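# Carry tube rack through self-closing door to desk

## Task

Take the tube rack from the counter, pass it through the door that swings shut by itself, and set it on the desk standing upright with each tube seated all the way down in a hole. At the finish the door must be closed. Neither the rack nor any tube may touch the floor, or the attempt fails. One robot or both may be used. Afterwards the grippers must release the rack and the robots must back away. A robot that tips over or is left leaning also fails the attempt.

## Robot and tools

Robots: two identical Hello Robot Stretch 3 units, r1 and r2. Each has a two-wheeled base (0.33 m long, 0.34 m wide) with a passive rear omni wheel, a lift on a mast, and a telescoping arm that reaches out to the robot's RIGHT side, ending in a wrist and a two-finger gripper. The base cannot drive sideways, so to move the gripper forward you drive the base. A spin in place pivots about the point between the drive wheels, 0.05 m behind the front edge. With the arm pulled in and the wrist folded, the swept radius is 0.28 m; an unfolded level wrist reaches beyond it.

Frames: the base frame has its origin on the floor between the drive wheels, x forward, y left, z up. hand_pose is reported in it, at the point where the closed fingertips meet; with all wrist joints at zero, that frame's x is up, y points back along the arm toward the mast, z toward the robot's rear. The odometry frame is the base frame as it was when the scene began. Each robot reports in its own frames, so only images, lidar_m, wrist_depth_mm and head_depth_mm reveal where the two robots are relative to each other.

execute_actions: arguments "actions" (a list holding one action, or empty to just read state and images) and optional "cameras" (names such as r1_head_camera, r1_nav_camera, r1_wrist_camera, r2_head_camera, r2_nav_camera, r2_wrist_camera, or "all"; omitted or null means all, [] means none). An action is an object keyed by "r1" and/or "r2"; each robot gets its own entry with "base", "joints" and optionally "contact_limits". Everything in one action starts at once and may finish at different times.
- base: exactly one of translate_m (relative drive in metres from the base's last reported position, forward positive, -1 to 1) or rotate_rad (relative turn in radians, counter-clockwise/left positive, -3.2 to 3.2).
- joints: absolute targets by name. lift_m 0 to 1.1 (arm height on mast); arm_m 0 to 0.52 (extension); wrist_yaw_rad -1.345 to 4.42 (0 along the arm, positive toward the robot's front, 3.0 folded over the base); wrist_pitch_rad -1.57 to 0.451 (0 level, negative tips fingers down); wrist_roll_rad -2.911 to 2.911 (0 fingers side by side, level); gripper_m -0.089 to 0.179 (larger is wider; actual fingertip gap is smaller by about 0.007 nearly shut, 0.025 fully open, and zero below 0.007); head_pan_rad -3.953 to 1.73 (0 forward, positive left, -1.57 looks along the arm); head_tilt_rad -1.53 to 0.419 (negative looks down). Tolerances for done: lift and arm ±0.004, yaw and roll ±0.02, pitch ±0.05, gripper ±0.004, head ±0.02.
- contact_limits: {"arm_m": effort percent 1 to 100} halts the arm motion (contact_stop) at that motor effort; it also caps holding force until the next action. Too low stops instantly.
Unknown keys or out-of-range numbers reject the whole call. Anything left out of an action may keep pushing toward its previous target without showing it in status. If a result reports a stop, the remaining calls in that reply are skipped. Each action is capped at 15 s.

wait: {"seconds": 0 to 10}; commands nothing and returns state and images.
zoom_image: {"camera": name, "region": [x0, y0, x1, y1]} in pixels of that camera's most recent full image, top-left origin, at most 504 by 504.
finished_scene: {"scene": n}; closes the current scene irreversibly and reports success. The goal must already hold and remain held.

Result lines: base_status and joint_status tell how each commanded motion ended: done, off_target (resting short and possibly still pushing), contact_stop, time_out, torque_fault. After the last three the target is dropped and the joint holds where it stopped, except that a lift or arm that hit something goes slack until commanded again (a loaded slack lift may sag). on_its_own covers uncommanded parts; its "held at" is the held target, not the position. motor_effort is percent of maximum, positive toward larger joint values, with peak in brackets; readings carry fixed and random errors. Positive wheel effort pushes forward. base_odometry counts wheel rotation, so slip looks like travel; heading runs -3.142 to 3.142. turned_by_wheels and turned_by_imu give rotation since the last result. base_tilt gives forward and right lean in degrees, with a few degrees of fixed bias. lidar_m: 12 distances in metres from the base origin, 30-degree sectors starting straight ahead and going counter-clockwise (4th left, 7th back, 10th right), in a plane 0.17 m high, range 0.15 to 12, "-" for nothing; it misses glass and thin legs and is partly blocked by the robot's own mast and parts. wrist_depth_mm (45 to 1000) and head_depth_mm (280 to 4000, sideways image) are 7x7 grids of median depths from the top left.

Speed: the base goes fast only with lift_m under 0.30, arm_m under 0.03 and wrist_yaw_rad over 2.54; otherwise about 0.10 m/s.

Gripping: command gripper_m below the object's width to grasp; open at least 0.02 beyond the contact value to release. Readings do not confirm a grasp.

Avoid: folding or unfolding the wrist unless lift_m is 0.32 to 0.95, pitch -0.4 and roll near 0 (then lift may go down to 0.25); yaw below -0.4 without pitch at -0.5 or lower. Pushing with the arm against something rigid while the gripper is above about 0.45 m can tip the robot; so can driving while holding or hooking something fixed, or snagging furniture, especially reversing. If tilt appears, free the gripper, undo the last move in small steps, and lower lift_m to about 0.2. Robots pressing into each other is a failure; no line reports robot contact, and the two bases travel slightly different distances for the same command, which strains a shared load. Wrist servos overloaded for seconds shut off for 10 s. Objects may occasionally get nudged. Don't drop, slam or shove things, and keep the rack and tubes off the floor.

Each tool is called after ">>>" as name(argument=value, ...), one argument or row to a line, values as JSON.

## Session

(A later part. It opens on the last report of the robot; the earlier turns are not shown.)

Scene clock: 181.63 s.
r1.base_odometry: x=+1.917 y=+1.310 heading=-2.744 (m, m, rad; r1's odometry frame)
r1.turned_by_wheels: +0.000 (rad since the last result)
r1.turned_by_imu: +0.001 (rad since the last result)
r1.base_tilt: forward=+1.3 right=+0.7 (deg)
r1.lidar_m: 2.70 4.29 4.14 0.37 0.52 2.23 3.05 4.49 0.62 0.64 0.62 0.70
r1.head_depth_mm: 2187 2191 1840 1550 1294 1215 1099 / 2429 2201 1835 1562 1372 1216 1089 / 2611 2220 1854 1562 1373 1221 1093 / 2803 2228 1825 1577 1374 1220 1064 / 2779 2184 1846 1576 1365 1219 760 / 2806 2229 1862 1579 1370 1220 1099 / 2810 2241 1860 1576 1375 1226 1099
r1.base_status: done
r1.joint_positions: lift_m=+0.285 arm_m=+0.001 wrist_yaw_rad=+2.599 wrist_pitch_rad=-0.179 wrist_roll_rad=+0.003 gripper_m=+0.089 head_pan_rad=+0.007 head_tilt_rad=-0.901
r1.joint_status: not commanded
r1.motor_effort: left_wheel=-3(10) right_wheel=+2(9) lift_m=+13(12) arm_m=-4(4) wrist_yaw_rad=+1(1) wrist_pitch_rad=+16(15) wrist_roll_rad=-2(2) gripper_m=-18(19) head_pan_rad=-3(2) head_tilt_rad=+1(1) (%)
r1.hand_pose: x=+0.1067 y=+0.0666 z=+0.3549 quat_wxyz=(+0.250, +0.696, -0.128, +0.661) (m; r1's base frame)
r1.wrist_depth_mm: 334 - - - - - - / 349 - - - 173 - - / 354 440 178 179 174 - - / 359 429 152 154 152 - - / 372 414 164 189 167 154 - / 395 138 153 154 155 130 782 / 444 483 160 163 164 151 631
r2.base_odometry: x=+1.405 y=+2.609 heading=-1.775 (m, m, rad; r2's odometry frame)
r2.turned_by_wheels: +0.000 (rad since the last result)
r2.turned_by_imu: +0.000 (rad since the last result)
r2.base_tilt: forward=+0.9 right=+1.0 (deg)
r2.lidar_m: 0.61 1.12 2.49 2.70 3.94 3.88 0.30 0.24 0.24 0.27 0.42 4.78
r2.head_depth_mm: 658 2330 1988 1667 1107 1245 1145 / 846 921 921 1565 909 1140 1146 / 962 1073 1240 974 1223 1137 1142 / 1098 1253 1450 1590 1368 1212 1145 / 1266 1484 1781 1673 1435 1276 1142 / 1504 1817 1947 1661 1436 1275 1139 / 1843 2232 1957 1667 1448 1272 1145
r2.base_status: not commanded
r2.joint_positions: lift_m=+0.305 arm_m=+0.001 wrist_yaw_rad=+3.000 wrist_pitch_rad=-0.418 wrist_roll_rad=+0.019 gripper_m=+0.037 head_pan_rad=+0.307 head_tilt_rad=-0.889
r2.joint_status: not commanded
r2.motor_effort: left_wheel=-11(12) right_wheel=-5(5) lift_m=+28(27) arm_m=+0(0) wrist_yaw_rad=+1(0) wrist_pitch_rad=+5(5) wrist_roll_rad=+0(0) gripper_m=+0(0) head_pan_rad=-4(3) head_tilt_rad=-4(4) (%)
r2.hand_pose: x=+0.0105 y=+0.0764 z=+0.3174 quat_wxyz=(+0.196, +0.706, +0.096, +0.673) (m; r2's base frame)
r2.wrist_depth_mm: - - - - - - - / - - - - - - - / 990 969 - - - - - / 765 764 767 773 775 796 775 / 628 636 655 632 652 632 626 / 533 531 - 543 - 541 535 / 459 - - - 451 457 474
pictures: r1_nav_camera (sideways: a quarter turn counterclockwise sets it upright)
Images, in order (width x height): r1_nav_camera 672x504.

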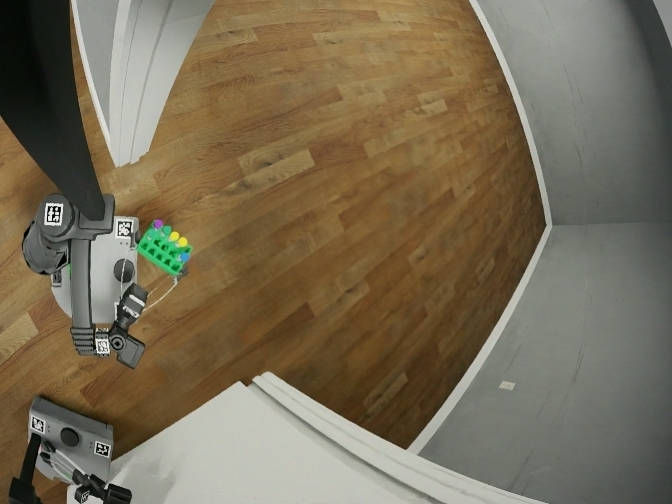

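>>> execute_actions(
  actions=[
    {"r1":{"base":{"translate_m":0.5}}},
  ],
  cameras=[],
)

>>> execute_actions(
  actions=[
    {"r1":{"base":{"rotate_rad":1.70},"joints":{"head_tilt_rad":-0.6}},"r2":{"base":{"translate_m":0.27},"joints":{"head_pan_rad":0,"head_tilt_rad":-1.2}}},
  ],
  cameras=["r1_nav_camera","r1_head_camera","r1_wrist_camera","r2_nav_camera"],
)

Scene clock: 186.03 s.
r1.base_odometry: x=+1.456 y=+1.116 heading=-2.744 (m, m, rad; r1's odometry frame)
r1.turned_by_wheels: +0.000 (rad since the last result)
r1.turned_by_imu: +0.001 (rad since the last result)
r1.base_tilt: forward=+1.2 right=+0.8 (deg)
r1.lidar_m: 2.33 3.89 4.01 3.14 0.63 0.62 3.41 0.94 0.53 0.45 0.50 1.75
r1.head_depth_mm: 1896 2061 1826 1556 1367 1215 1087 / 2116 2217 1831 1572 1358 1208 1089 / 2378 2197 1819 1578 1366 1218 1093 / 2613 2218 1840 1583 1381 1221 1060 / 2759 2226 1823 1590 1369 1222 759 / 2769 2212 1854 1582 1368 1226 1097 / 2811 2231 1849 1593 1370 1220 1097
r1.base_status: done
r1.joint_positions: lift_m=+0.285 arm_m=+0.001 wrist_yaw_rad=+2.599 wrist_pitch_rad=-0.179 wrist_roll_rad=+0.003 gripper_m=+0.089 head_pan_rad=+0.007 head_tilt_rad=-0.901
r1.joint_status: not commanded
r1.motor_effort: left_wheel=-3(11) right_wheel=+2(9) lift_m=+12(13) arm_m=-4(4) wrist_yaw_rad=+0(1) wrist_pitch_rad=+15(15) wrist_roll_rad=-2(2) gripper_m=-18(18) head_pan_rad=-3(2) head_tilt_rad=+1(1) (%)
r1.hand_pose: x=+0.1067 y=+0.0666 z=+0.3549 quat_wxyz=(+0.250, +0.696, -0.128, +0.661) (m; r1's base frame)
r1.wrist_depth_mm: - - - - - - - / - - - - 173 - - / - - 178 179 174 - - / - - 152 154 153 - - / 976 928 164 188 168 154 - / 749 138 153 154 154 131 775 / 611 563 161 162 164 151 622
r2.base_odometry: x=+1.405 y=+2.609 heading=-1.775 (m, m, rad; r2's odometry frame)
r2.turned_by_wheels: +0.000 (rad since the last result)
r2.turned_by_imu: +0.000 (rad since the last result)
r2.base_tilt: forward=+0.8 right=+1.1 (deg)
r2.lidar_m: 0.97 1.12 2.49 2.71 3.94 3.89 0.30 0.24 0.24 0.27 0.42 0.94
r2.head_depth_mm: 2726 2313 1975 1677 1451 1284 1148 / 866 999 1247 1636 1441 1274 1144 / 962 1071 1239 1464 1453 1279 1146 / 1086 1249 1468 1625 1433 1274 1143 / 1267 1486 1786 1657 1439 1279 1139 / 1496 1811 1956 1663 1438 1272 1144 / 1844 2211 1945 1653 1441 1269 1140
r2.base_status: not commanded
r2.joint_positions: lift_m=+0.305 arm_m=+0.001 wrist_yaw_rad=+3.000 wrist_pitch_rad=-0.418 wrist_roll_rad=+0.019 gripper_m=+0.037 head_pan_rad=+0.307 head_tilt_rad=-0.889
r2.joint_status: not commanded
r2.motor_effort: left_wheel=-12(13) right_wheel=-5(5) lift_m=+28(27) arm_m=+0(0) wrist_yaw_rad=+0(1) wrist_pitch_rad=+5(5) wrist_roll_rad=+0(0) gripper_m=+0(0) head_pan_rad=-4(3) head_tilt_rad=-5(4) (%)
r2.hand_pose: x=+0.0105 y=+0.0764 z=+0.3174 quat_wxyz=(+0.196, +0.706, +0.096, +0.673) (m; r2's base frame)
r2.wrist_depth_mm: - - - - - - - / - - - - - - - / - 988 981 979 - - - / 753 777 772 781 763 791 779 / 634 637 664 624 654 640 630 / 529 539 - 543 - 530 534 / 465 - - - 452 464 462
pictures: none
No camera images: the call's "cameras" was empty. Leave "cameras" out to get every camera's image.

Scene clock: 189.73 s.
r1.base_odometry: x=+1.456 y=+1.116 heading=-1.044 (m, m, rad; r1's odometry frame)
r1.turned_by_wheels: +1.700 (rad since the last result)
r1.turned_by_imu: +1.703 (rad since the last result)
r1.base_tilt: forward=+1.2 right=+0.7 (deg)
r1.lidar_m: 2.67 0.62 0.63 0.90 0.70 0.47 0.45 0.89 1.81 2.64 3.87 4.05
r1.head_depth_mm: 3395 3866 2828 2105 1659 1374 1172 / 3185 3556 2883 2101 1658 1368 1181 / 2932 3343 2928 2117 1677 1385 1178 / 2809 3266 2850 2127 1684 1390 1187 / 2675 3070 2896 2129 1673 1391 1183 / 2582 2906 2921 2128 1695 1395 1187 / 2455 2709 2779 2158 1693 1405 1161
r1.base_status: done
r1.joint_positions: lift_m=+0.285 arm_m=+0.001 wrist_yaw_rad=+2.599 wrist_pitch_rad=-0.179 wrist_roll_rad=+0.003 gripper_m=+0.089 head_pan_rad=+0.007 head_tilt_rad=-0.606
r1.joint_status: all done
r1.motor_effort: left_wheel=-3(12) right_wheel=+2(9) lift_m=+12(12) arm_m=-4(4) wrist_yaw_rad=+0(0) wrist_pitch_rad=+15(15) wrist_roll_rad=-2(2) gripper_m=-18(18) head_pan_rad=-2(3) head_tilt_rad=+3(26) (%)
r1.hand_pose: x=+0.1067 y=+0.0666 z=+0.3549 quat_wxyz=(+0.250, +0.696, -0.128, +0.661) (m; r1's base frame)
r1.wrist_depth_mm: - - - - 601 - - / - - - 178 596 - - / - - 178 180 175 - - / - - 152 154 153 - - / 792 928 164 189 168 154 - / 746 138 153 154 155 130 794 / 603 558 160 162 163 151 626
r2.base_odometry: x=+1.351 y=+2.345 heading=-1.776 (m, m, rad; r2's odometry frame)
r2.turned_by_wheels: -0.001 (rad since the last result)
r2.turned_by_imu: +0.001 (rad since the last result)
r2.base_tilt: forward=+0.9 right=+1.0 (deg)
r2.lidar_m: 0.70 0.77 2.34 2.52 4.18 0.40 0.28 0.26 0.26 0.34 0.59 0.59
r2.head_depth_mm: 1793 1623 1495 1355 1266 1186 1103 / 1792 1617 1486 1375 1273 1188 - / 1788 1612 1487 1360 1273 1197 - / 1776 1618 1471 1366 1271 1195 - / 788 943 1219 1372 1270 1196 - / 756 1000 1381 1368 1269 1190 1132 / 867 1153 1468 1364 1277 1183 1123
r2.base_status: done
r2.joint_positions: lift_m=+0.305 arm_m=+0.001 wrist_yaw_rad=+3.000 wrist_pitch_rad=-0.418 wrist_roll_rad=+0.019 gripper_m=+0.037 head_pan_rad=+0.007 head_tilt_rad=-1.186
r2.joint_status: all done
r2.on_its_own: left_wheel is at rest, and its effort (-28) is outside its rest range (-18 to +18)
r2.motor_effort: left_wheel=-28(33) right_wheel=+2(10) lift_m=+28(28) arm_m=+0(0) wrist_yaw_rad=+0(0) wrist_pitch_rad=+5(5) wrist_roll_rad=+0(0) gripper_m=-1(0) head_pan_rad=-3(24) head_tilt_rad=-6(24) (%)
r2.hand_pose: x=+0.0105 y=+0.0764 z=+0.3174 quat_wxyz=(+0.196, +0.706, +0.096, +0.673) (m; r2's base frame)
r2.wrist_depth_mm: - - - - - - - / - - - - - - - / 999 - 986 990 988 986 - / 753 769 784 767 774 770 793 / 623 630 647 629 651 634 639 / 538 529 - 540 - 531 542 / 452 - - - 450 464 468
pictures: r1_head_camera (sideways: a quarter turn clockwise sets it upright), r1_nav_camera (sideways: a quarter turn counterclockwise sets it upright), r1_wrist_camera, r2_nav_camera (sideways: a quarter turn counterclockwise sets it upright)
Images, in order (width x height): r1_head_camera 896x504, r1_nav_camera 672x504, r1_wrist_camera 644x364, r2_nav_camera 672x504.

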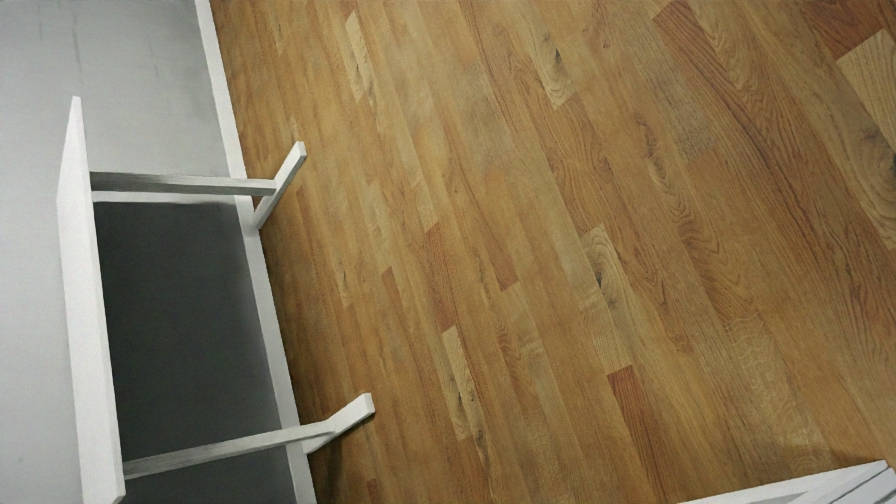

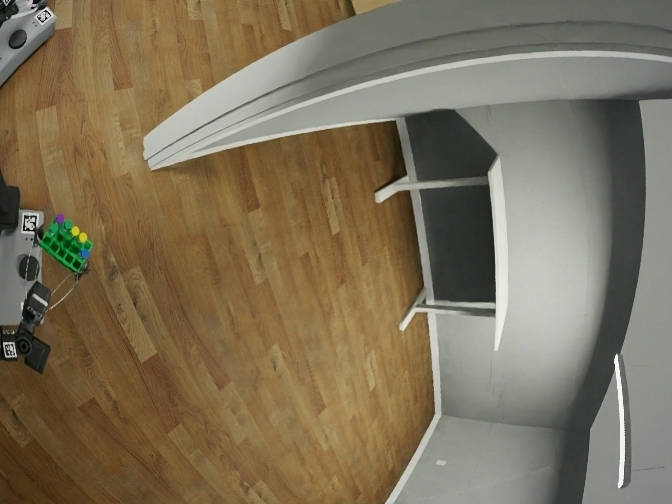

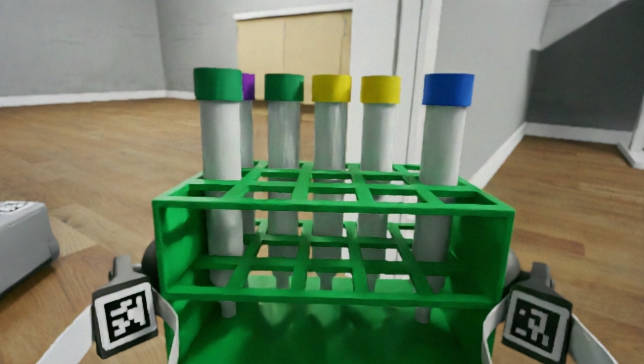

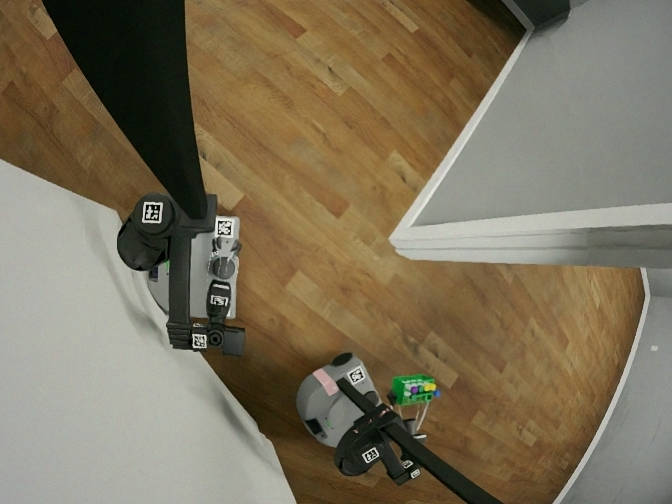

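>>> execute_actions(
  actions=[
    {"r1":{"base":{"translate_m":1.0}},"r2":{"base":{"rotate_rad":-0.35}}},
  ],
  cameras=[],
)

>>> execute_actions(
  actions=[
    {"r1":{"base":{"translate_m":1.0}},"r2":{"base":{"translate_m":0.5}}},
  ],
  cameras=["r1_head_camera","r2_nav_camera"],
)

Scene clock: 195.33 s.
r1.base_odometry: x=+1.959 y=+0.252 heading=-1.044 (m, m, rad; r1's odometry frame)
r1.turned_by_wheels: +0.000 (rad since the last result)
r1.turned_by_imu: +0.002 (rad since the last result)
r1.base_tilt: forward=+1.3 right=+0.7 (deg)
r1.lidar_m: 2.15 1.71 0.76 0.59 0.58 0.62 1.45 2.60 2.78 3.50 3.46 2.85
r1.head_depth_mm: 2365 2724 2816 2077 1660 1366 1166 / 2213 2488 2723 2103 1658 1380 1175 / 2076 2358 2585 2114 1667 1380 1178 / 2022 2278 2516 2104 1674 1383 1181 / 1907 2138 2411 2154 1691 1394 1192 / 1827 1643 2274 2136 1706 1393 1185 / 1791 1659 2161 2056 1691 1403 1198
r1.base_status: done
r1.joint_positions: lift_m=+0.285 arm_m=+0.001 wrist_yaw_rad=+2.599 wrist_pitch_rad=-0.179 wrist_roll_rad=+0.003 gripper_m=+0.089 head_pan_rad=+0.007 head_tilt_rad=-0.605
r1.joint_status: not commanded
r1.motor_effort: left_wheel=-3(10) right_wheel=+2(7) lift_m=+13(13) arm_m=-5(4) wrist_yaw_rad=+1(1) wrist_pitch_rad=+15(15) wrist_roll_rad=-2(2) gripper_m=-18(18) head_pan_rad=-2(2) head_tilt_rad=+3(3) (%)
r1.hand_pose: x=+0.1067 y=+0.0666 z=+0.3549 quat_wxyz=(+0.250, +0.696, -0.128, +0.661) (m; r1's base frame)
r1.wrist_depth_mm: 522 622 775 - - - - / 528 632 718 - 175 - - / 541 650 177 179 174 - - / 561 664 152 154 152 - - / 576 653 164 189 167 154 - / 581 138 153 154 155 131 787 / 564 557 160 162 164 151 629
r2.base_odometry: x=+1.351 y=+2.345 heading=-2.126 (m, m, rad; r2's odometry frame)
r2.turned_by_wheels: -0.350 (rad since the last result)
r2.turned_by_imu: -0.348 (rad since the last result)
r2.base_tilt: forward=+0.8 right=+1.0 (deg)
r2.lidar_m: 4.59 0.70 1.01 2.32 2.78 4.11 0.30 0.24 0.24 0.26 0.40 3.67
r2.head_depth_mm: 1793 1626 1490 1379 1274 1189 859 / 1784 1636 1480 1368 1275 1181 - / 1778 1619 1486 1369 1277 1196 - / 1779 1614 1484 1365 1273 1198 - / 1779 1596 1486 1366 1270 1192 - / 1568 1511 1482 1363 1278 1187 1130 / 1437 1464 1110 1336 1271 1184 1129
r2.base_status: done
r2.joint_positions: lift_m=+0.305 arm_m=+0.001 wrist_yaw_rad=+3.000 wrist_pitch_rad=-0.418 wrist_roll_rad=+0.019 gripper_m=+0.037 head_pan_rad=+0.007 head_tilt_rad=-1.186
r2.joint_status: not commanded
r2.motor_effort: left_wheel=-12(23) right_wheel=-14(21) lift_m=+28(28) arm_m=+0(0) wrist_yaw_rad=+0(0) wrist_pitch_rad=+5(5) wrist_roll_rad=+0(0) gripper_m=+0(0) head_pan_rad=-4(3) head_tilt_rad=-5(6) (%)
r2.hand_pose: x=+0.0105 y=+0.0764 z=+0.3174 quat_wxyz=(+0.196, +0.706, +0.096, +0.673) (m; r2's base frame)
r2.wrist_depth_mm: - - - - - - 798 / - - - - - - 770 / 967 997 998 979 993 - 740 / 766 772 772 767 766 767 713 / 627 619 665 641 641 640 627 / 537 529 - 541 - 533 536 / 459 - - - 455 467 460
pictures: none
No camera images: the call's "cameras" was empty. Leave "cameras" out to get every camera's image.

Scene clock: 201.40 s.
r1.base_odometry: x=+2.461 y=-0.613 heading=-1.044 (m, m, rad; r1's odometry frame)
r1.turned_by_wheels: +0.000 (rad since the last result)
r1.turned_by_imu: +0.003 (rad since the last result)
r1.base_tilt: forward=+1.3 right=+0.7 (deg)
r1.lidar_m: 1.29 1.26 0.89 1.02 1.01 1.07 1.55 3.51 3.74 3.10 3.03 1.18
r1.head_depth_mm: 1366 1170 757 1952 1664 1375 1171 / 1295 1191 759 1885 1590 1381 1180 / 1231 1196 763 1839 1669 1384 1179 / 1168 1210 772 639 1682 1389 1180 / 1111 1176 776 616 1677 1391 1189 / 1059 1140 780 591 1625 1395 1193 / 1021 1088 783 571 1573 1417 1192
r1.base_status: done
r1.joint_positions: lift_m=+0.285 arm_m=+0.001 wrist_yaw_rad=+2.599 wrist_pitch_rad=-0.179 wrist_roll_rad=+0.003 gripper_m=+0.089 head_pan_rad=+0.007 head_tilt_rad=-0.605
r1.joint_status: not commanded
r1.motor_effort: left_wheel=-4(10) right_wheel=+2(10) lift_m=+13(12) arm_m=-4(5) wrist_yaw_rad=+2(0) wrist_pitch_rad=+16(16) wrist_roll_rad=-2(2) gripper_m=-19(17) head_pan_rad=-3(2) head_tilt_rad=+3(3) (%)
r1.hand_pose: x=+0.1066 y=+0.0666 z=+0.3549 quat_wxyz=(+0.250, +0.696, -0.128, +0.661) (m; r1's base frame)
r1.wrist_depth_mm: 863 - - - - - 974 / 906 - - 907 174 - - / 912 - 177 179 175 - - / 940 - 152 154 153 - - / 927 934 164 188 167 154 - / 743 138 152 154 155 130 797 / 608 557 160 162 164 151 632
r2.base_odometry: x=+1.087 y=+1.920 heading=-2.126 (m, m, rad; r2's odometry frame)
r2.turned_by_wheels: -0.001 (rad since the last result)
r2.turned_by_imu: +0.002 (rad since the last result)
r2.base_tilt: forward=+0.8 right=+1.0 (deg)
r2.lidar_m: 4.12 1.83 0.37 2.26 0.53 0.31 0.27 0.27 0.32 0.57 2.24 4.00
r2.head_depth_mm: 1796 1631 1491 1369 1276 1185 1116 / 1789 1613 1489 1373 1269 1186 - / 1773 1626 1484 1367 1279 1194 - / 1776 1610 1486 1376 1275 1193 - / 1778 1623 1486 1371 1268 1193 - / 1777 1621 1487 1369 1273 1189 1125 / 1775 1612 1490 1365 1268 1165 1124
r2.base_status: translate_m off_target (by the wheels' count: +0.5002 of +0.5000)
r2.joint_positions: lift_m=+0.305 arm_m=+0.001 wrist_yaw_rad=+3.000 wrist_pitch_rad=-0.418 wrist_roll_rad=+0.019 gripper_m=+0.037 head_pan_rad=+0.007 head_tilt_rad=-1.186
r2.joint_status: not commanded
r2.on_its_own: left_wheel is at rest, and its effort (-48) is outside its rest range (-18 to +18)
r2.motor_effort: left_wheel=-48(57) right_wheel=-10(9) lift_m=+28(28) arm_m=+0(0) wrist_yaw_rad=+1(0) wrist_pitch_rad=+5(5) wrist_roll_rad=+0(0) gripper_m=+0(0) head_pan_rad=-3(3) head_tilt_rad=-6(6) (%)
r2.hand_pose: x=+0.0105 y=+0.0764 z=+0.3174 quat_wxyz=(+0.196, +0.706, +0.096, +0.673) (m; r2's base frame)
r2.wrist_depth_mm: - - - - 371 369 - / - - - - 406 - - / 987 982 975 979 442 947 995 / 775 757 748 766 485 764 769 / 585 628 648 630 527 630 646 / 489 533 - 541 - 541 539 / 453 - - - 449 459 468
pictures: r1_head_camera (sideways: a quarter turn clockwise sets it upright), r2_nav_camera (sideways: a quarter turn counterclockwise sets it upright)
Images, in order (width x height): r1_head_camera 896x504, r2_nav_camera 672x504.

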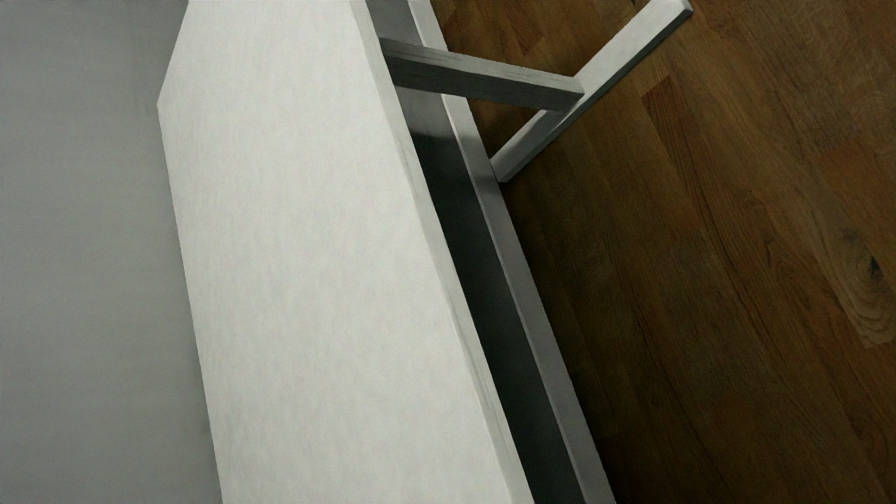

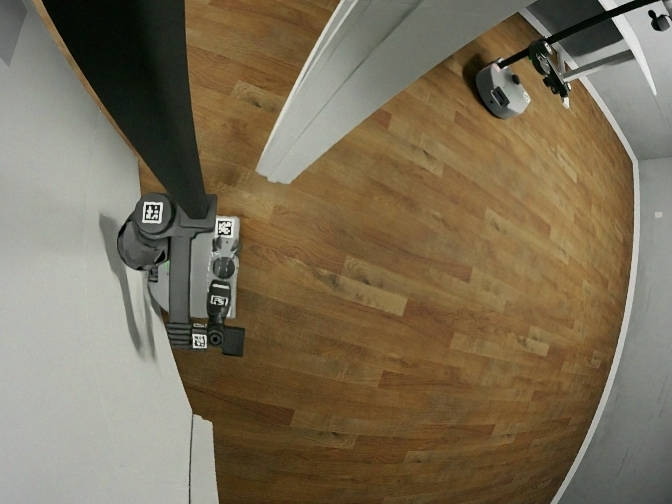

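>>> execute_actions(
  actions=[
    {"r1":{"base":{"rotate_rad":0.42},"joints":{"lift_m":0.98,"wrist_yaw_rad":1.57,"head_tilt_rad":-0.9}},"r2":{"base":{"rotate_rad":-0.28}}},
  ],
  cameras=["r1_head_camera","r1_wrist_camera"],
)

Scene clock: 209.73 s.
r1.base_odometry: x=+2.461 y=-0.613 heading=-0.625 (m, m, rad; r1's odometry frame)
r1.turned_by_wheels: +0.420 (rad since the last result)
r1.turned_by_imu: +0.422 (rad since the last result)
r1.base_tilt: forward=+1.3 right=+0.8 (deg)
r1.lidar_m: 1.27 0.89 1.04 1.00 1.03 1.40 3.51 3.65 3.19 3.04 1.20 1.18
r1.head_depth_mm: 737 599 - 306 1347 1216 1089 / 739 582 1548 1486 1357 1220 1084 / 740 584 1615 1591 1388 1216 1092 / 745 584 1602 1590 1380 1218 1091 / 750 587 1600 1581 1397 1220 1098 / 748 587 1577 1582 1382 1231 1099 / 752 590 1040 1505 1368 1223 1096
r1.base_status: done
r1.joint_positions: lift_m=+0.979 arm_m=+0.001 wrist_yaw_rad=+1.572 wrist_pitch_rad=-0.179 wrist_roll_rad=+0.003 gripper_m=+0.089 head_pan_rad=+0.007 head_tilt_rad=-0.889
r1.joint_status: all done
r1.motor_effort: left_wheel=-3(12) right_wheel=+2(8) lift_m=+28(29) arm_m=-4(5) wrist_yaw_rad=-2(3) wrist_pitch_rad=+16(15) wrist_roll_rad=-2(2) gripper_m=-18(18) head_pan_rad=-2(3) head_tilt_rad=-6(29) (%)
r1.hand_pose: x=+0.2265 y=-0.1455 z=+1.0488 quat_wxyz=(+0.542, +0.544, -0.453, +0.453) (m; r1's base frame)
r1.wrist_depth_mm: - - - - - - - / - - - - - - - / - - 177 180 175 - - / 581 594 152 154 153 654 654 / 467 439 164 188 167 154 474 / - 138 153 154 155 130 - / - - 160 162 164 151 -
r2.base_odometry: x=+1.087 y=+1.920 heading=-2.406 (m, m, rad; r2's odometry frame)
r2.turned_by_wheels: -0.280 (rad since the last result)
r2.turned_by_imu: -0.256 (rad since the last result)
r2.base_tilt: forward=+0.9 right=+1.0 (deg)
r2.lidar_m: 4.10 3.91 0.39 0.37 2.29 0.36 0.27 0.26 0.28 0.40 2.00 2.80
r2.head_depth_mm: 1776 1618 1494 1374 1277 1193 1122 / 1772 1630 1479 1375 1268 1192 - / 1791 1614 1480 1371 1277 1191 - / 1787 1626 1479 1370 1271 1196 - / 1786 1617 1495 1375 1273 1198 - / 1775 1615 1478 1374 1268 1184 1135 / 1780 1618 1479 1369 1274 1174 1124
r2.base_status: done
r2.joint_positions: lift_m=+0.305 arm_m=+0.001 wrist_yaw_rad=+3.000 wrist_pitch_rad=-0.418 wrist_roll_rad=+0.019 gripper_m=+0.037 head_pan_rad=+0.006 head_tilt_rad=-1.187
r2.joint_status: not commanded
r2.on_its_own: left_wheel is at rest, and its effort (-29) is outside its rest range (-18 to +18); right_wheel is at rest, and its effort (-25) is outside its rest range (-18 to +18)
r2.motor_effort: left_wheel=-29(39) right_wheel=-25(46) lift_m=+27(28) arm_m=+0(0) wrist_yaw_rad=+0(0) wrist_pitch_rad=+5(5) wrist_roll_rad=+0(0) gripper_m=+0(0) head_pan_rad=-3(3) head_tilt_rad=-5(6) (%)
r2.hand_pose: x=+0.0105 y=+0.0764 z=+0.3174 quat_wxyz=(+0.196, +0.706, +0.096, +0.673) (m; r2's base frame)
r2.wrist_depth_mm: - - - 383 - - - / - - - 416 - - - / 990 - - 458 933 985 986 / 768 769 783 513 742 788 782 / 631 643 659 581 624 633 651 / 532 535 - 552 - 535 538 / 462 - - - 448 467 464
pictures: r1_head_camera (sideways: a quarter turn clockwise sets it upright), r1_wrist_camera
Images, in order (width x height): r1_head_camera 896x504, r1_wrist_camera 644x364.

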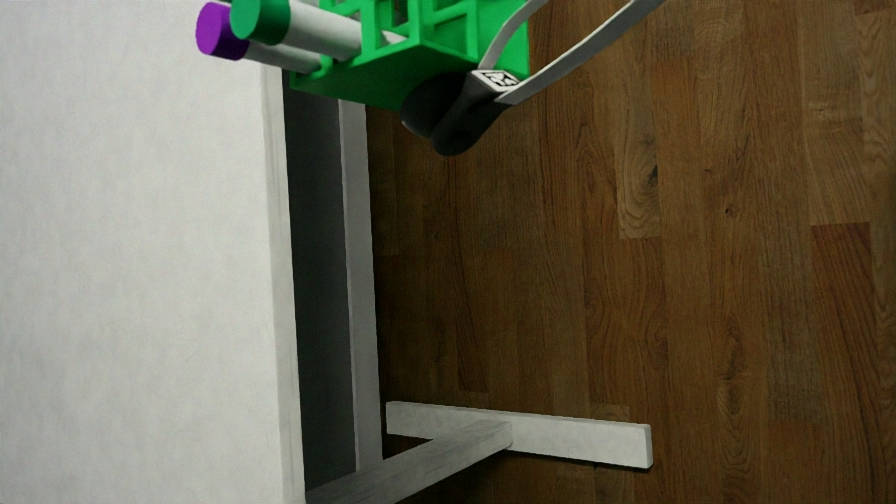

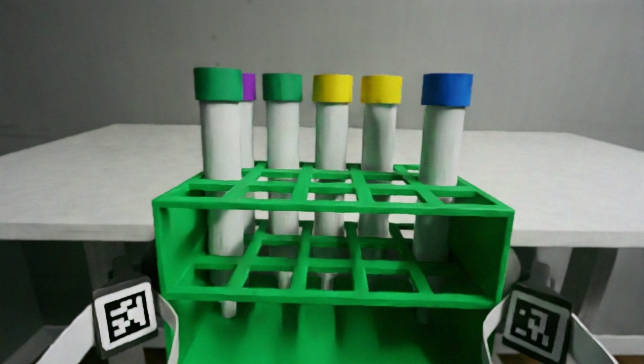

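>>> execute_actions(
  actions=[
    {"r1":{"base":{"translate_m":0.40},"joints":{"lift_m":0.955,"head_tilt_rad":-1.2,"head_pan_rad":-0.4}},"r2":{"base":{"translate_m":0.45}}},
  ],
  cameras=["r1_head_camera","r1_wrist_camera","r2_nav_camera"],
)

Scene clock: 216.13 s.
r1.base_odometry: x=+2.786 y=-0.847 heading=-0.625 (m, m, rad; r1's odometry frame)
r1.turned_by_wheels: +0.000 (rad since the last result)
r1.turned_by_imu: +0.001 (rad since the last result)
r1.base_tilt: forward=+1.3 right=+0.7 (deg)
r1.lidar_m: 0.87 0.55 0.57 1.01 1.04 1.41 3.77 4.05 3.16 3.02 0.93 0.91
r1.head_depth_mm: 436 322 372 - 1257 1175 1105 / 306 326 364 338 1255 1174 1093 / 299 308 359 338 1227 - 1076 / - 297 357 338 325 - - / 431 391 360 338 319 1197 1086 / 431 394 365 338 315 1162 1116 / 431 394 364 339 316 1127 1105
r1.base_status: done
r1.joint_positions: lift_m=+0.955 arm_m=+0.001 wrist_yaw_rad=+1.572 wrist_pitch_rad=-0.179 wrist_roll_rad=+0.003 gripper_m=+0.089 head_pan_rad=-0.393 head_tilt_rad=-1.185
r1.joint_status: all done
r1.motor_effort: left_wheel=-4(5) right_wheel=+2(4) lift_m=+12(27) arm_m=-4(4) wrist_yaw_rad=-1(1) wrist_pitch_rad=+15(16) wrist_roll_rad=-2(2) gripper_m=-17(18) head_pan_rad=-2(22) head_tilt_rad=-7(31) (%)
r1.hand_pose: x=+0.2265 y=-0.1455 z=+1.0248 quat_wxyz=(+0.542, +0.544, -0.453, +0.453) (m; r1's base frame)
r1.wrist_depth_mm: 729 737 744 733 733 735 752 / 767 774 768 178 756 773 780 / 811 806 177 180 175 803 818 / 511 520 152 154 152 561 570 / 353 336 164 188 168 154 381 / 269 138 153 155 154 130 287 / 226 205 161 162 164 151 229
r2.base_odometry: x=+0.753 y=+1.618 heading=-2.406 (m, m, rad; r2's odometry frame)
r2.turned_by_wheels: +0.000 (rad since the last result)
r2.turned_by_imu: +0.003 (rad since the last result)
r2.base_tilt: forward=+0.7 right=+1.0 (deg)
r2.lidar_m: 3.66 3.84 1.96 1.16 0.49 0.42 0.40 0.43 0.59 1.50 2.02 2.83
r2.head_depth_mm: 1788 1622 1487 1376 1277 1186 1111 / 1772 1626 1479 1373 1268 1188 - / 1786 1616 1479 1369 1273 1191 - / 1777 1625 1489 1370 1274 1198 - / 1782 1620 1484 1381 1276 1195 - / 1777 1613 1489 1366 1269 1186 1133 / 1772 1621 1472 1368 1267 1188 1121
r2.base_status: done
r2.joint_positions: lift_m=+0.305 arm_m=+0.001 wrist_yaw_rad=+3.000 wrist_pitch_rad=-0.418 wrist_roll_rad=+0.019 gripper_m=+0.037 head_pan_rad=+0.006 head_tilt_rad=-1.187
r2.joint_status: not commanded
r2.motor_effort: left_wheel=+1(34) right_wheel=-1(22) lift_m=+28(28) arm_m=+0(0) wrist_yaw_rad=+1(0) wrist_pitch_rad=+5(5) wrist_roll_rad=+0(0) gripper_m=+1(0) head_pan_rad=-3(3) head_tilt_rad=-5(5) (%)
r2.hand_pose: x=+0.0105 y=+0.0764 z=+0.3174 quat_wxyz=(+0.196, +0.706, +0.096, +0.673) (m; r2's base frame)
r2.wrist_depth_mm: 461 - - - - - - / 445 - - - - - - / 439 600 981 - 984 - 989 / 459 609 773 756 779 771 776 / 500 585 653 627 663 626 629 / 508 535 - 545 - 535 538 / 466 - - - 451 463 465
pictures: r1_head_camera (sideways: a quarter turn clockwise sets it upright), r1_wrist_camera, r2_nav_camera (sideways: a quarter turn counterclockwise sets it upright)
Images, in order (width x height): r1_head_camera 896x504, r1_wrist_camera 644x364, r2_nav_camera 672x504.

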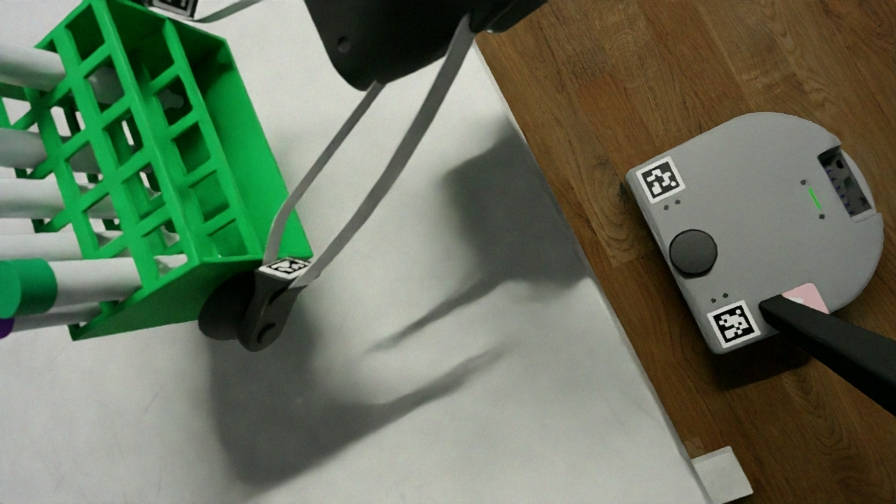

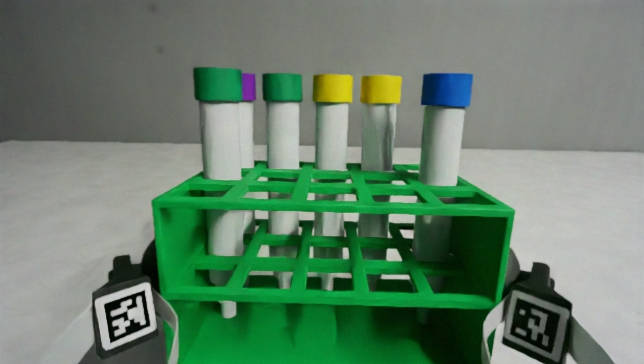

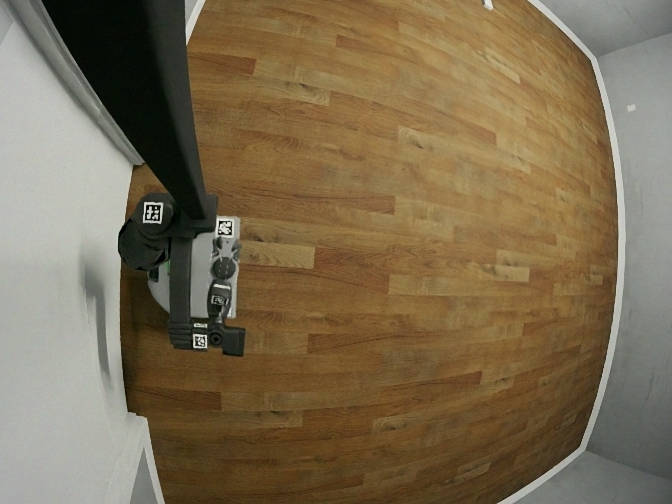

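>>> execute_actions(
  actions=[
    {"r1":{"joints":{"lift_m":0.915}},"r2":{"base":{"translate_m":0.1},"joints":{"head_pan_rad":-3.14,"head_tilt_rad":-0.8}}},
  ],
  cameras=["r1_wrist_camera"],
)

Scene clock: 218.60 s.
r1.base_odometry: x=+2.786 y=-0.847 heading=-0.625 (m, m, rad; r1's odometry frame)
r1.turned_by_wheels: +0.000 (rad since the last result)
r1.turned_by_imu: +0.000 (rad since the last result)
r1.base_tilt: forward=+1.3 right=+0.7 (deg)
r1.lidar_m: 0.87 0.55 0.57 1.01 1.04 1.41 2.02 4.04 3.18 3.03 0.93 0.90
r1.head_depth_mm: 428 337 369 - 1239 1169 1105 / 327 332 364 339 1248 1185 1096 / 302 310 360 339 1229 - 1076 / 429 302 353 338 324 - - / 437 382 361 338 319 1196 1091 / 432 395 365 338 315 1165 1112 / 431 395 364 338 315 1122 1106
r1.base_status: not commanded
r1.joint_positions: lift_m=+0.915 arm_m=+0.001 wrist_yaw_rad=+1.572 wrist_pitch_rad=-0.177 wrist_roll_rad=+0.003 gripper_m=+0.089 head_pan_rad=-0.393 head_tilt_rad=-1.185
r1.joint_status: all done
r1.motor_effort: left_wheel=-4(4) right_wheel=+2(2) lift_m=+13(16) arm_m=-4(4) wrist_yaw_rad=-2(1) wrist_pitch_rad=+15(16) wrist_roll_rad=-2(2) gripper_m=-18(18) head_pan_rad=-3(2) head_tilt_rad=-7(7) (%)
r1.hand_pose: x=+0.2266 y=-0.1455 z=+0.9853 quat_wxyz=(+0.542, +0.543, -0.454, +0.453) (m; r1's base frame)
r1.wrist_depth_mm: 734 745 748 752 743 740 742 / 770 786 175 759 174 769 776 / 693 717 176 179 174 797 785 / 389 397 151 150 153 429 436 / 267 255 164 187 167 154 290 / 205 138 153 153 154 130 217 / - 155 160 162 163 152 174
r2.base_odometry: x=+0.679 y=+1.551 heading=-2.406 (m, m, rad; r2's odometry frame)
r2.turned_by_wheels: +0.000 (rad since the last result)
r2.turned_by_imu: +0.000 (rad since the last result)
r2.base_tilt: forward=+0.8 right=+1.0 (deg)
r2.lidar_m: 3.55 3.74 1.93 1.50 0.58 0.52 0.50 0.53 0.74 1.93 2.02 2.84
r2.head_depth_mm: 419 473 543 639 777 985 1142 / 422 476 548 646 784 996 1176 / 424 480 554 652 794 1009 1188 / 427 483 557 658 802 1027 1172 / 429 487 562 665 814 1041 1171 / 432 490 567 668 822 1059 1167 / 435 495 571 677 829 1081 1171
r2.base_status: done
r2.joint_positions: lift_m=+0.305 arm_m=+0.001 wrist_yaw_rad=+3.000 wrist_pitch_rad=-0.418 wrist_roll_rad=+0.019 gripper_m=+0.037 head_pan_rad=-3.133 head_tilt_rad=-0.804
r2.joint_status: all done
r2.motor_effort: left_wheel=+0(6) right_wheel=-2(3) lift_m=+27(27) arm_m=+0(0) wrist_yaw_rad=+0(0) wrist_pitch_rad=+5(5) wrist_roll_rad=+0(0) gripper_m=+1(0) head_pan_rad=-3(38) head_tilt_rad=+1(19) (%)
r2.hand_pose: x=+0.0105 y=+0.0764 z=+0.3174 quat_wxyz=(+0.196, +0.706, +0.096, +0.673) (m; r2's base frame)
r2.wrist_depth_mm: 601 - - - - - - / 586 - - - - - - / 588 779 - 989 - 992 984 / 576 736 774 770 777 784 762 / 554 642 656 635 653 641 623 / 533 529 - 540 - 535 540 / 461 - - - 443 464 458
pictures: r1_wrist_camera
Images, in order (width x height): r1_wrist_camera 644x364.

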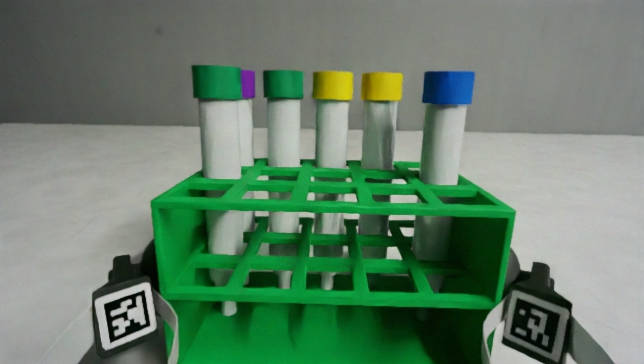

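>>> execute_actions(
  actions=[
    {"r1":{"joints":{"lift_m":0.909}}},
  ],
  cameras=[],
)

>>> execute_actions(
  actions=[
    {"r1":{"joints":{"gripper_m":0.179}}},
  ],
  cameras=["r1_wrist_camera"],
)

>>> execute_actions(
  actions=[
    {"r1":{"base":{"translate_m":-0.35},"joints":{"head_tilt_rad":-0.6,"head_pan_rad":-0.2}},"r2":{"base":{"translate_m":0.3},"joints":{"head_pan_rad":-2.8}}},
  ],
  cameras=["r1_wrist_camera","r1_head_camera","r2_nav_camera","r2_head_camera"],
)

Scene clock: 219.83 s.
r1.base_odometry: x=+2.786 y=-0.847 heading=-0.625 (m, m, rad; r1's odometry frame)
r1.turned_by_wheels: +0.000 (rad since the last result)
r1.turned_by_imu: +0.000 (rad since the last result)
r1.base_tilt: forward=+1.2 right=+0.7 (deg)
r1.lidar_m: 0.87 0.55 0.57 1.01 1.04 1.41 2.02 4.05 3.15 3.03 0.93 0.90
r1.head_depth_mm: 425 351 368 - 1238 1172 1113 / 329 335 364 338 1251 1184 1096 / 305 315 360 336 1228 - 1081 / 439 303 352 338 325 - - / 437 381 359 339 318 1194 1086 / 431 395 364 339 315 1162 1119 / 430 394 365 338 315 1130 1100
r1.base_status: not commanded
r1.joint_positions: lift_m=+0.909 arm_m=+0.001 wrist_yaw_rad=+1.572 wrist_pitch_rad=-0.168 wrist_roll_rad=+0.003 gripper_m=+0.089 head_pan_rad=-0.393 head_tilt_rad=-1.185
r1.joint_status: all done
r1.motor_effort: left_wheel=-4(4) right_wheel=+2(2) lift_m=+12(12) arm_m=-5(5) wrist_yaw_rad=-1(2) wrist_pitch_rad=+10(14) wrist_roll_rad=-2(2) gripper_m=-18(18) head_pan_rad=-2(3) head_tilt_rad=-8(7) (%)
r1.hand_pose: x=+0.2273 y=-0.1455 z=+0.9817 quat_wxyz=(+0.540, +0.541, -0.457, +0.456) (m; r1's base frame)
r1.wrist_depth_mm: 745 739 743 740 743 742 745 / 762 776 166 169 760 775 775 / 704 730 173 176 168 802 790 / 385 388 149 161 149 425 430 / 263 249 161 182 167 154 285 / 200 138 152 152 153 129 213 / - 151 159 160 162 151 169
r2.base_odometry: x=+0.679 y=+1.551 heading=-2.406 (m, m, rad; r2's odometry frame)
r2.turned_by_wheels: +0.000 (rad since the last result)
r2.turned_by_imu: +0.000 (rad since the last result)
r2.base_tilt: forward=+0.9 right=+1.1 (deg)
r2.lidar_m: 3.55 3.72 1.93 1.50 0.58 0.52 0.50 0.53 0.74 1.93 2.02 2.84
r2.head_depth_mm: 419 474 545 640 776 989 1141 / 421 476 550 647 784 1000 1172 / 424 480 554 652 795 1012 1193 / 427 484 558 657 802 1032 1170 / 429 487 561 664 811 1043 1166 / 432 490 567 672 822 1058 1170 / 434 494 571 676 833 1078 1164
r2.base_status: not commanded
r2.joint_positions: lift_m=+0.305 arm_m=+0.001 wrist_yaw_rad=+3.000 wrist_pitch_rad=-0.418 wrist_roll_rad=+0.019 gripper_m=+0.037 head_pan_rad=-3.133 head_tilt_rad=-0.804
r2.joint_status: not commanded
r2.motor_effort: left_wheel=+1(1) right_wheel=-1(1) lift_m=+28(27) arm_m=+0(0) wrist_yaw_rad=+0(1) wrist_pitch_rad=+5(5) wrist_roll_rad=+0(0) gripper_m=+1(0) head_pan_rad=-4(4) head_tilt_rad=+1(2) (%)
r2.hand_pose: x=+0.0105 y=+0.0764 z=+0.3174 quat_wxyz=(+0.196, +0.706, +0.096, +0.673) (m; r2's base frame)
r2.wrist_depth_mm: 604 - - - - - - / 598 - - - - - - / 593 786 991 - - - 990 / 564 739 774 769 772 755 782 / 558 630 660 626 660 637 644 / 538 537 - 543 - 535 538 / 459 - - - 452 468 465
pictures: none
No camera images: the call's "cameras" was empty. Leave "cameras" out to get every camera's image.

Scene clock: 221.23 s.
r1.base_odometry: x=+2.786 y=-0.847 heading=-0.625 (m, m, rad; r1's odometry frame)
r1.turned_by_wheels: +0.000 (rad since the last result)
r1.turned_by_imu: +0.000 (rad since the last result)
r1.base_tilt: forward=+1.3 right=+0.7 (deg)
r1.lidar_m: 0.87 0.55 0.57 1.01 1.04 1.41 2.02 4.05 3.17 3.02 0.93 0.90
r1.head_depth_mm: 425 342 370 - 1239 1173 1110 / 329 335 365 338 1249 1183 1096 / 305 328 360 338 1231 - 1078 / 442 303 353 337 325 - - / 436 381 357 338 319 1193 1090 / 431 396 364 338 315 1163 1112 / 430 395 364 338 315 1125 1104
r1.base_status: not commanded
r1.joint_positions: lift_m=+0.909 arm_m=+0.001 wrist_yaw_rad=+1.572 wrist_pitch_rad=-0.168 wrist_roll_rad=+0.003 gripper_m=+0.179 head_pan_rad=-0.393 head_tilt_rad=-1.185
r1.joint_status: all done
r1.motor_effort: left_wheel=-4(4) right_wheel=+2(2) lift_m=+12(12) arm_m=-5(5) wrist_yaw_rad=-1(2) wrist_pitch_rad=+10(10) wrist_roll_rad=-2(2) gripper_m=+0(83) head_pan_rad=-2(2) head_tilt_rad=-8(7) (%)
r1.hand_pose: x=+0.2272 y=-0.1455 z=+0.9815 quat_wxyz=(+0.540, +0.541, -0.456, +0.456) (m; r1's base frame)
r1.wrist_depth_mm: 742 735 755 740 733 740 749 / 770 778 165 169 760 766 783 / 704 723 172 175 168 803 805 / 382 386 150 164 152 422 430 / 262 242 159 182 168 148 284 / 209 138 153 153 152 140 223 / - 155 159 161 162 155 -
r2.base_odometry: x=+0.679 y=+1.551 heading=-2.406 (m, m, rad; r2's odometry frame)
r2.turned_by_wheels: +0.000 (rad since the last result)
r2.turned_by_imu: +0.000 (rad since the last result)
r2.base_tilt: forward=+0.8 right=+1.0 (deg)
r2.lidar_m: 3.55 3.72 1.93 1.49 0.58 0.52 0.50 0.53 0.75 1.93 2.03 2.83
r2.head_depth_mm: 420 475 546 639 777 984 1139 / 422 477 548 646 782 1001 1177 / 424 480 554 652 794 1011 1195 / 427 483 557 658 804 1032 1171 / 430 487 561 665 812 1044 1170 / 431 491 566 672 822 1065 1168 / 435 494 572 676 834 1078 1167
r2.base_status: not commanded
r2.joint_positions: lift_m=+0.305 arm_m=+0.001 wrist_yaw_rad=+3.000 wrist_pitch_rad=-0.418 wrist_roll_rad=+0.019 gripper_m=+0.037 head_pan_rad=-3.133 head_tilt_rad=-0.804
r2.joint_status: not commanded
r2.motor_effort: left_wheel=+1(1) right_wheel=-2(1) lift_m=+28(28) arm_m=+0(0) wrist_yaw_rad=+0(0) wrist_pitch_rad=+5(5) wrist_roll_rad=+0(0) gripper_m=+0(0) head_pan_rad=-4(3) head_tilt_rad=+1(1) (%)
r2.hand_pose: x=+0.0105 y=+0.0764 z=+0.3174 quat_wxyz=(+0.196, +0.706, +0.096, +0.673) (m; r2's base frame)
r2.wrist_depth_mm: 611 - - - - - - / 600 - - - - - - / 598 777 984 - - - - / 573 732 783 763 774 768 787 / 569 634 658 626 656 630 636 / 535 532 - 545 - 535 540 / 465 - - - 443 470 460
pictures: r1_wrist_camera
Images, in order (width x height): r1_wrist_camera 644x364.

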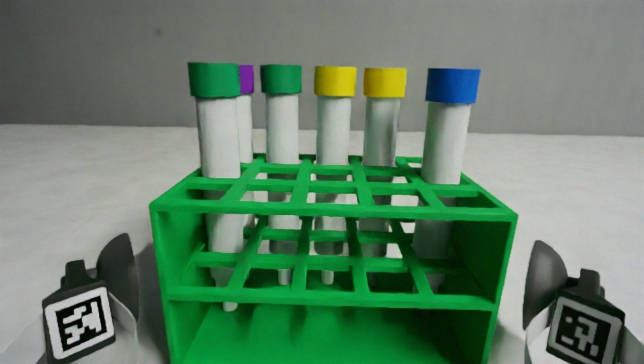

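Scene clock: 225.90 s.
r1.base_odometry: x=+2.502 y=-0.642 heading=-0.625 (m, m, rad; r1's odometry frame)
r1.turned_by_wheels: +0.000 (rad since the last result)
r1.turned_by_imu: -0.001 (rad since the last result)
r1.base_tilt: forward=+1.2 right=+0.7 (deg)
r1.lidar_m: 1.22 0.85 1.05 1.00 1.03 1.40 1.50 3.69 3.16 3.03 1.14 1.16
r1.head_depth_mm: 1124 1171 753 603 1629 1375 1176 / 1097 1172 758 603 1670 1375 1170 / 1068 1129 692 583 1659 1380 1176 / 1028 1109 616 564 1652 1423 1184 / 1010 1086 700 566 1611 1393 1185 / 985 1055 775 569 1579 1391 1185 / 960 1046 783 572 1550 1405 1199
r1.base_status: done
r1.joint_positions: lift_m=+0.909 arm_m=+0.001 wrist_yaw_rad=+1.572 wrist_pitch_rad=-0.168 wrist_roll_rad=+0.003 gripper_m=+0.179 head_pan_rad=-0.207 head_tilt_rad=-0.606
r1.joint_status: all done
r1.motor_effort: left_wheel=-3(9) right_wheel=+2(3) lift_m=+12(12) arm_m=-4(3) wrist_yaw_rad=-2(2) wrist_pitch_rad=+10(10) wrist_roll_rad=-2(2) gripper_m=+0(0) head_pan_rad=+2(16) head_tilt_rad=+3(35) (%)
r1.hand_pose: x=+0.2272 y=-0.1455 z=+0.9815 quat_wxyz=(+0.540, +0.541, -0.456, +0.456) (m; r1's base frame)
r1.wrist_depth_mm: - - - - - - - / - - - - - - - / 720 721 762 506 803 874 895 / 386 391 398 403 415 423 431 / - - - - - - 830 / - - - - - - - / - - - - - - -
r2.base_odometry: x=+0.456 y=+1.349 heading=-2.406 (m, m, rad; r2's odometry frame)
r2.turned_by_wheels: +0.000 (rad since the last result)
r2.turned_by_imu: +0.002 (rad since the last result)
r2.base_tilt: forward=+0.8 right=+1.1 (deg)
r2.lidar_m: 3.25 3.41 2.62 1.53 1.00 0.80 0.80 0.84 1.08 1.94 2.03 2.85
r2.head_depth_mm: 681 761 863 983 1165 1309 1172 / 705 789 898 1041 1237 1326 1176 / 730 824 941 1100 1329 1329 1171 / 759 858 986 1168 1416 1330 1174 / 787 899 1042 1242 1463 1323 1169 / 822 941 1098 1307 1495 1320 1167 / 857 969 1097 1283 1488 1321 1170
r2.base_status: done
r2.joint_positions: lift_m=+0.305 arm_m=+0.001 wrist_yaw_rad=+3.000 wrist_pitch_rad=-0.418 wrist_roll_rad=+0.019 gripper_m=+0.037 head_pan_rad=-2.807 head_tilt_rad=-0.803
r2.joint_status: all done
r2.motor_effort: left_wheel=+0(7) right_wheel=-1(2) lift_m=+27(27) arm_m=+0(0) wrist_yaw_rad=+0(0) wrist_pitch_rad=+5(5) wrist_roll_rad=+0(0) gripper_m=+0(0) head_pan_rad=+3(24) head_tilt_rad=+1(0) (%)
r2.hand_pose: x=+0.0105 y=+0.0764 z=+0.3174 quat_wxyz=(+0.196, +0.706, +0.096, +0.673) (m; r2's base frame)
r2.wrist_depth_mm: 987 - - - - - - / 996 - - - - - - / 922 991 - - 992 999 - / 761 768 757 771 776 773 767 / 634 636 654 637 655 640 621 / 526 534 - 538 - 536 539 / 472 - - - 451 468 470
pictures: r1_head_camera (sideways: a quarter turn clockwise sets it upright), r1_wrist_camera, r2_head_camera (sideways: a quarter turn clockwise sets it upright), r2_nav_camera (sideways: a quarter turn counterclockwise sets it upright)
Images, in order (width x height): r1_head_camera 896x504, r1_wrist_camera 644x364, r2_head_camera 896x504, r2_nav_camera 672x504.

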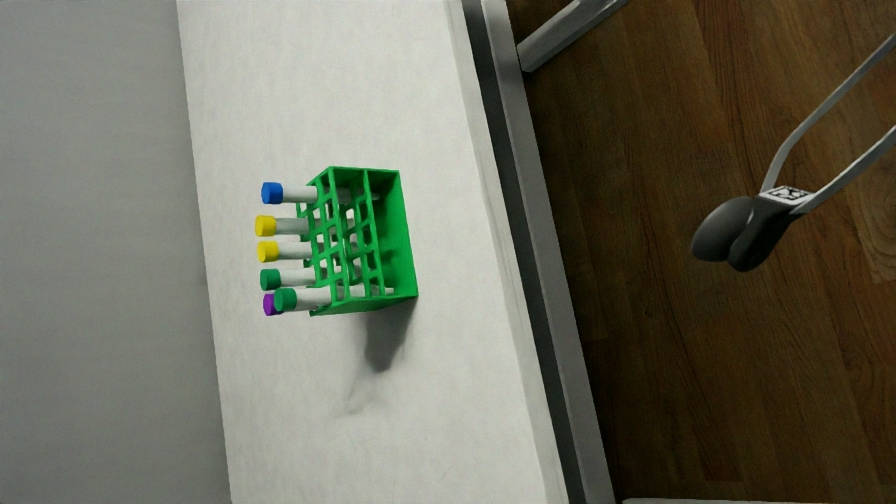

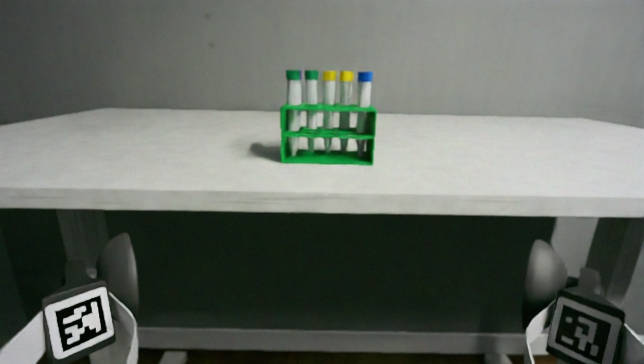

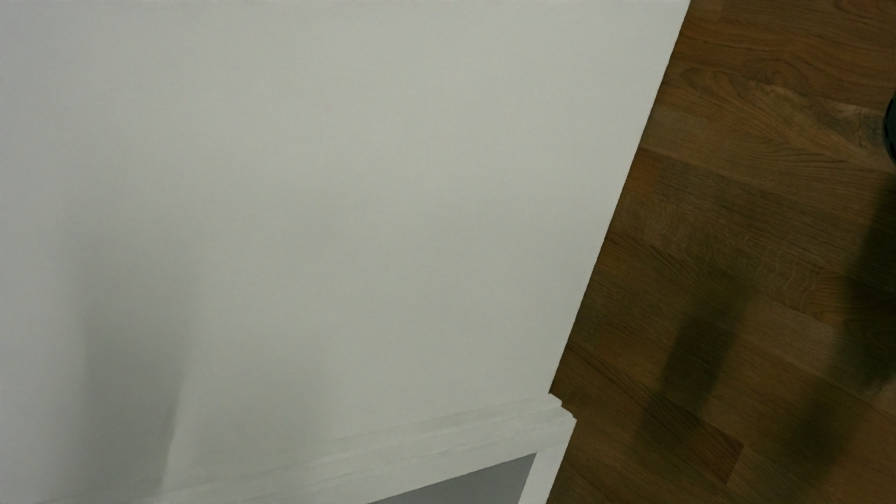

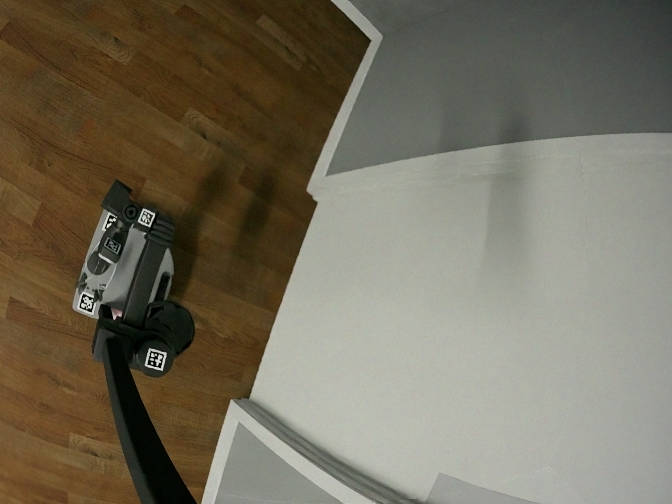

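Door shut, tubes level.

>>> finished_scene(
  scene=1,
)

The scene is finished: the task was done.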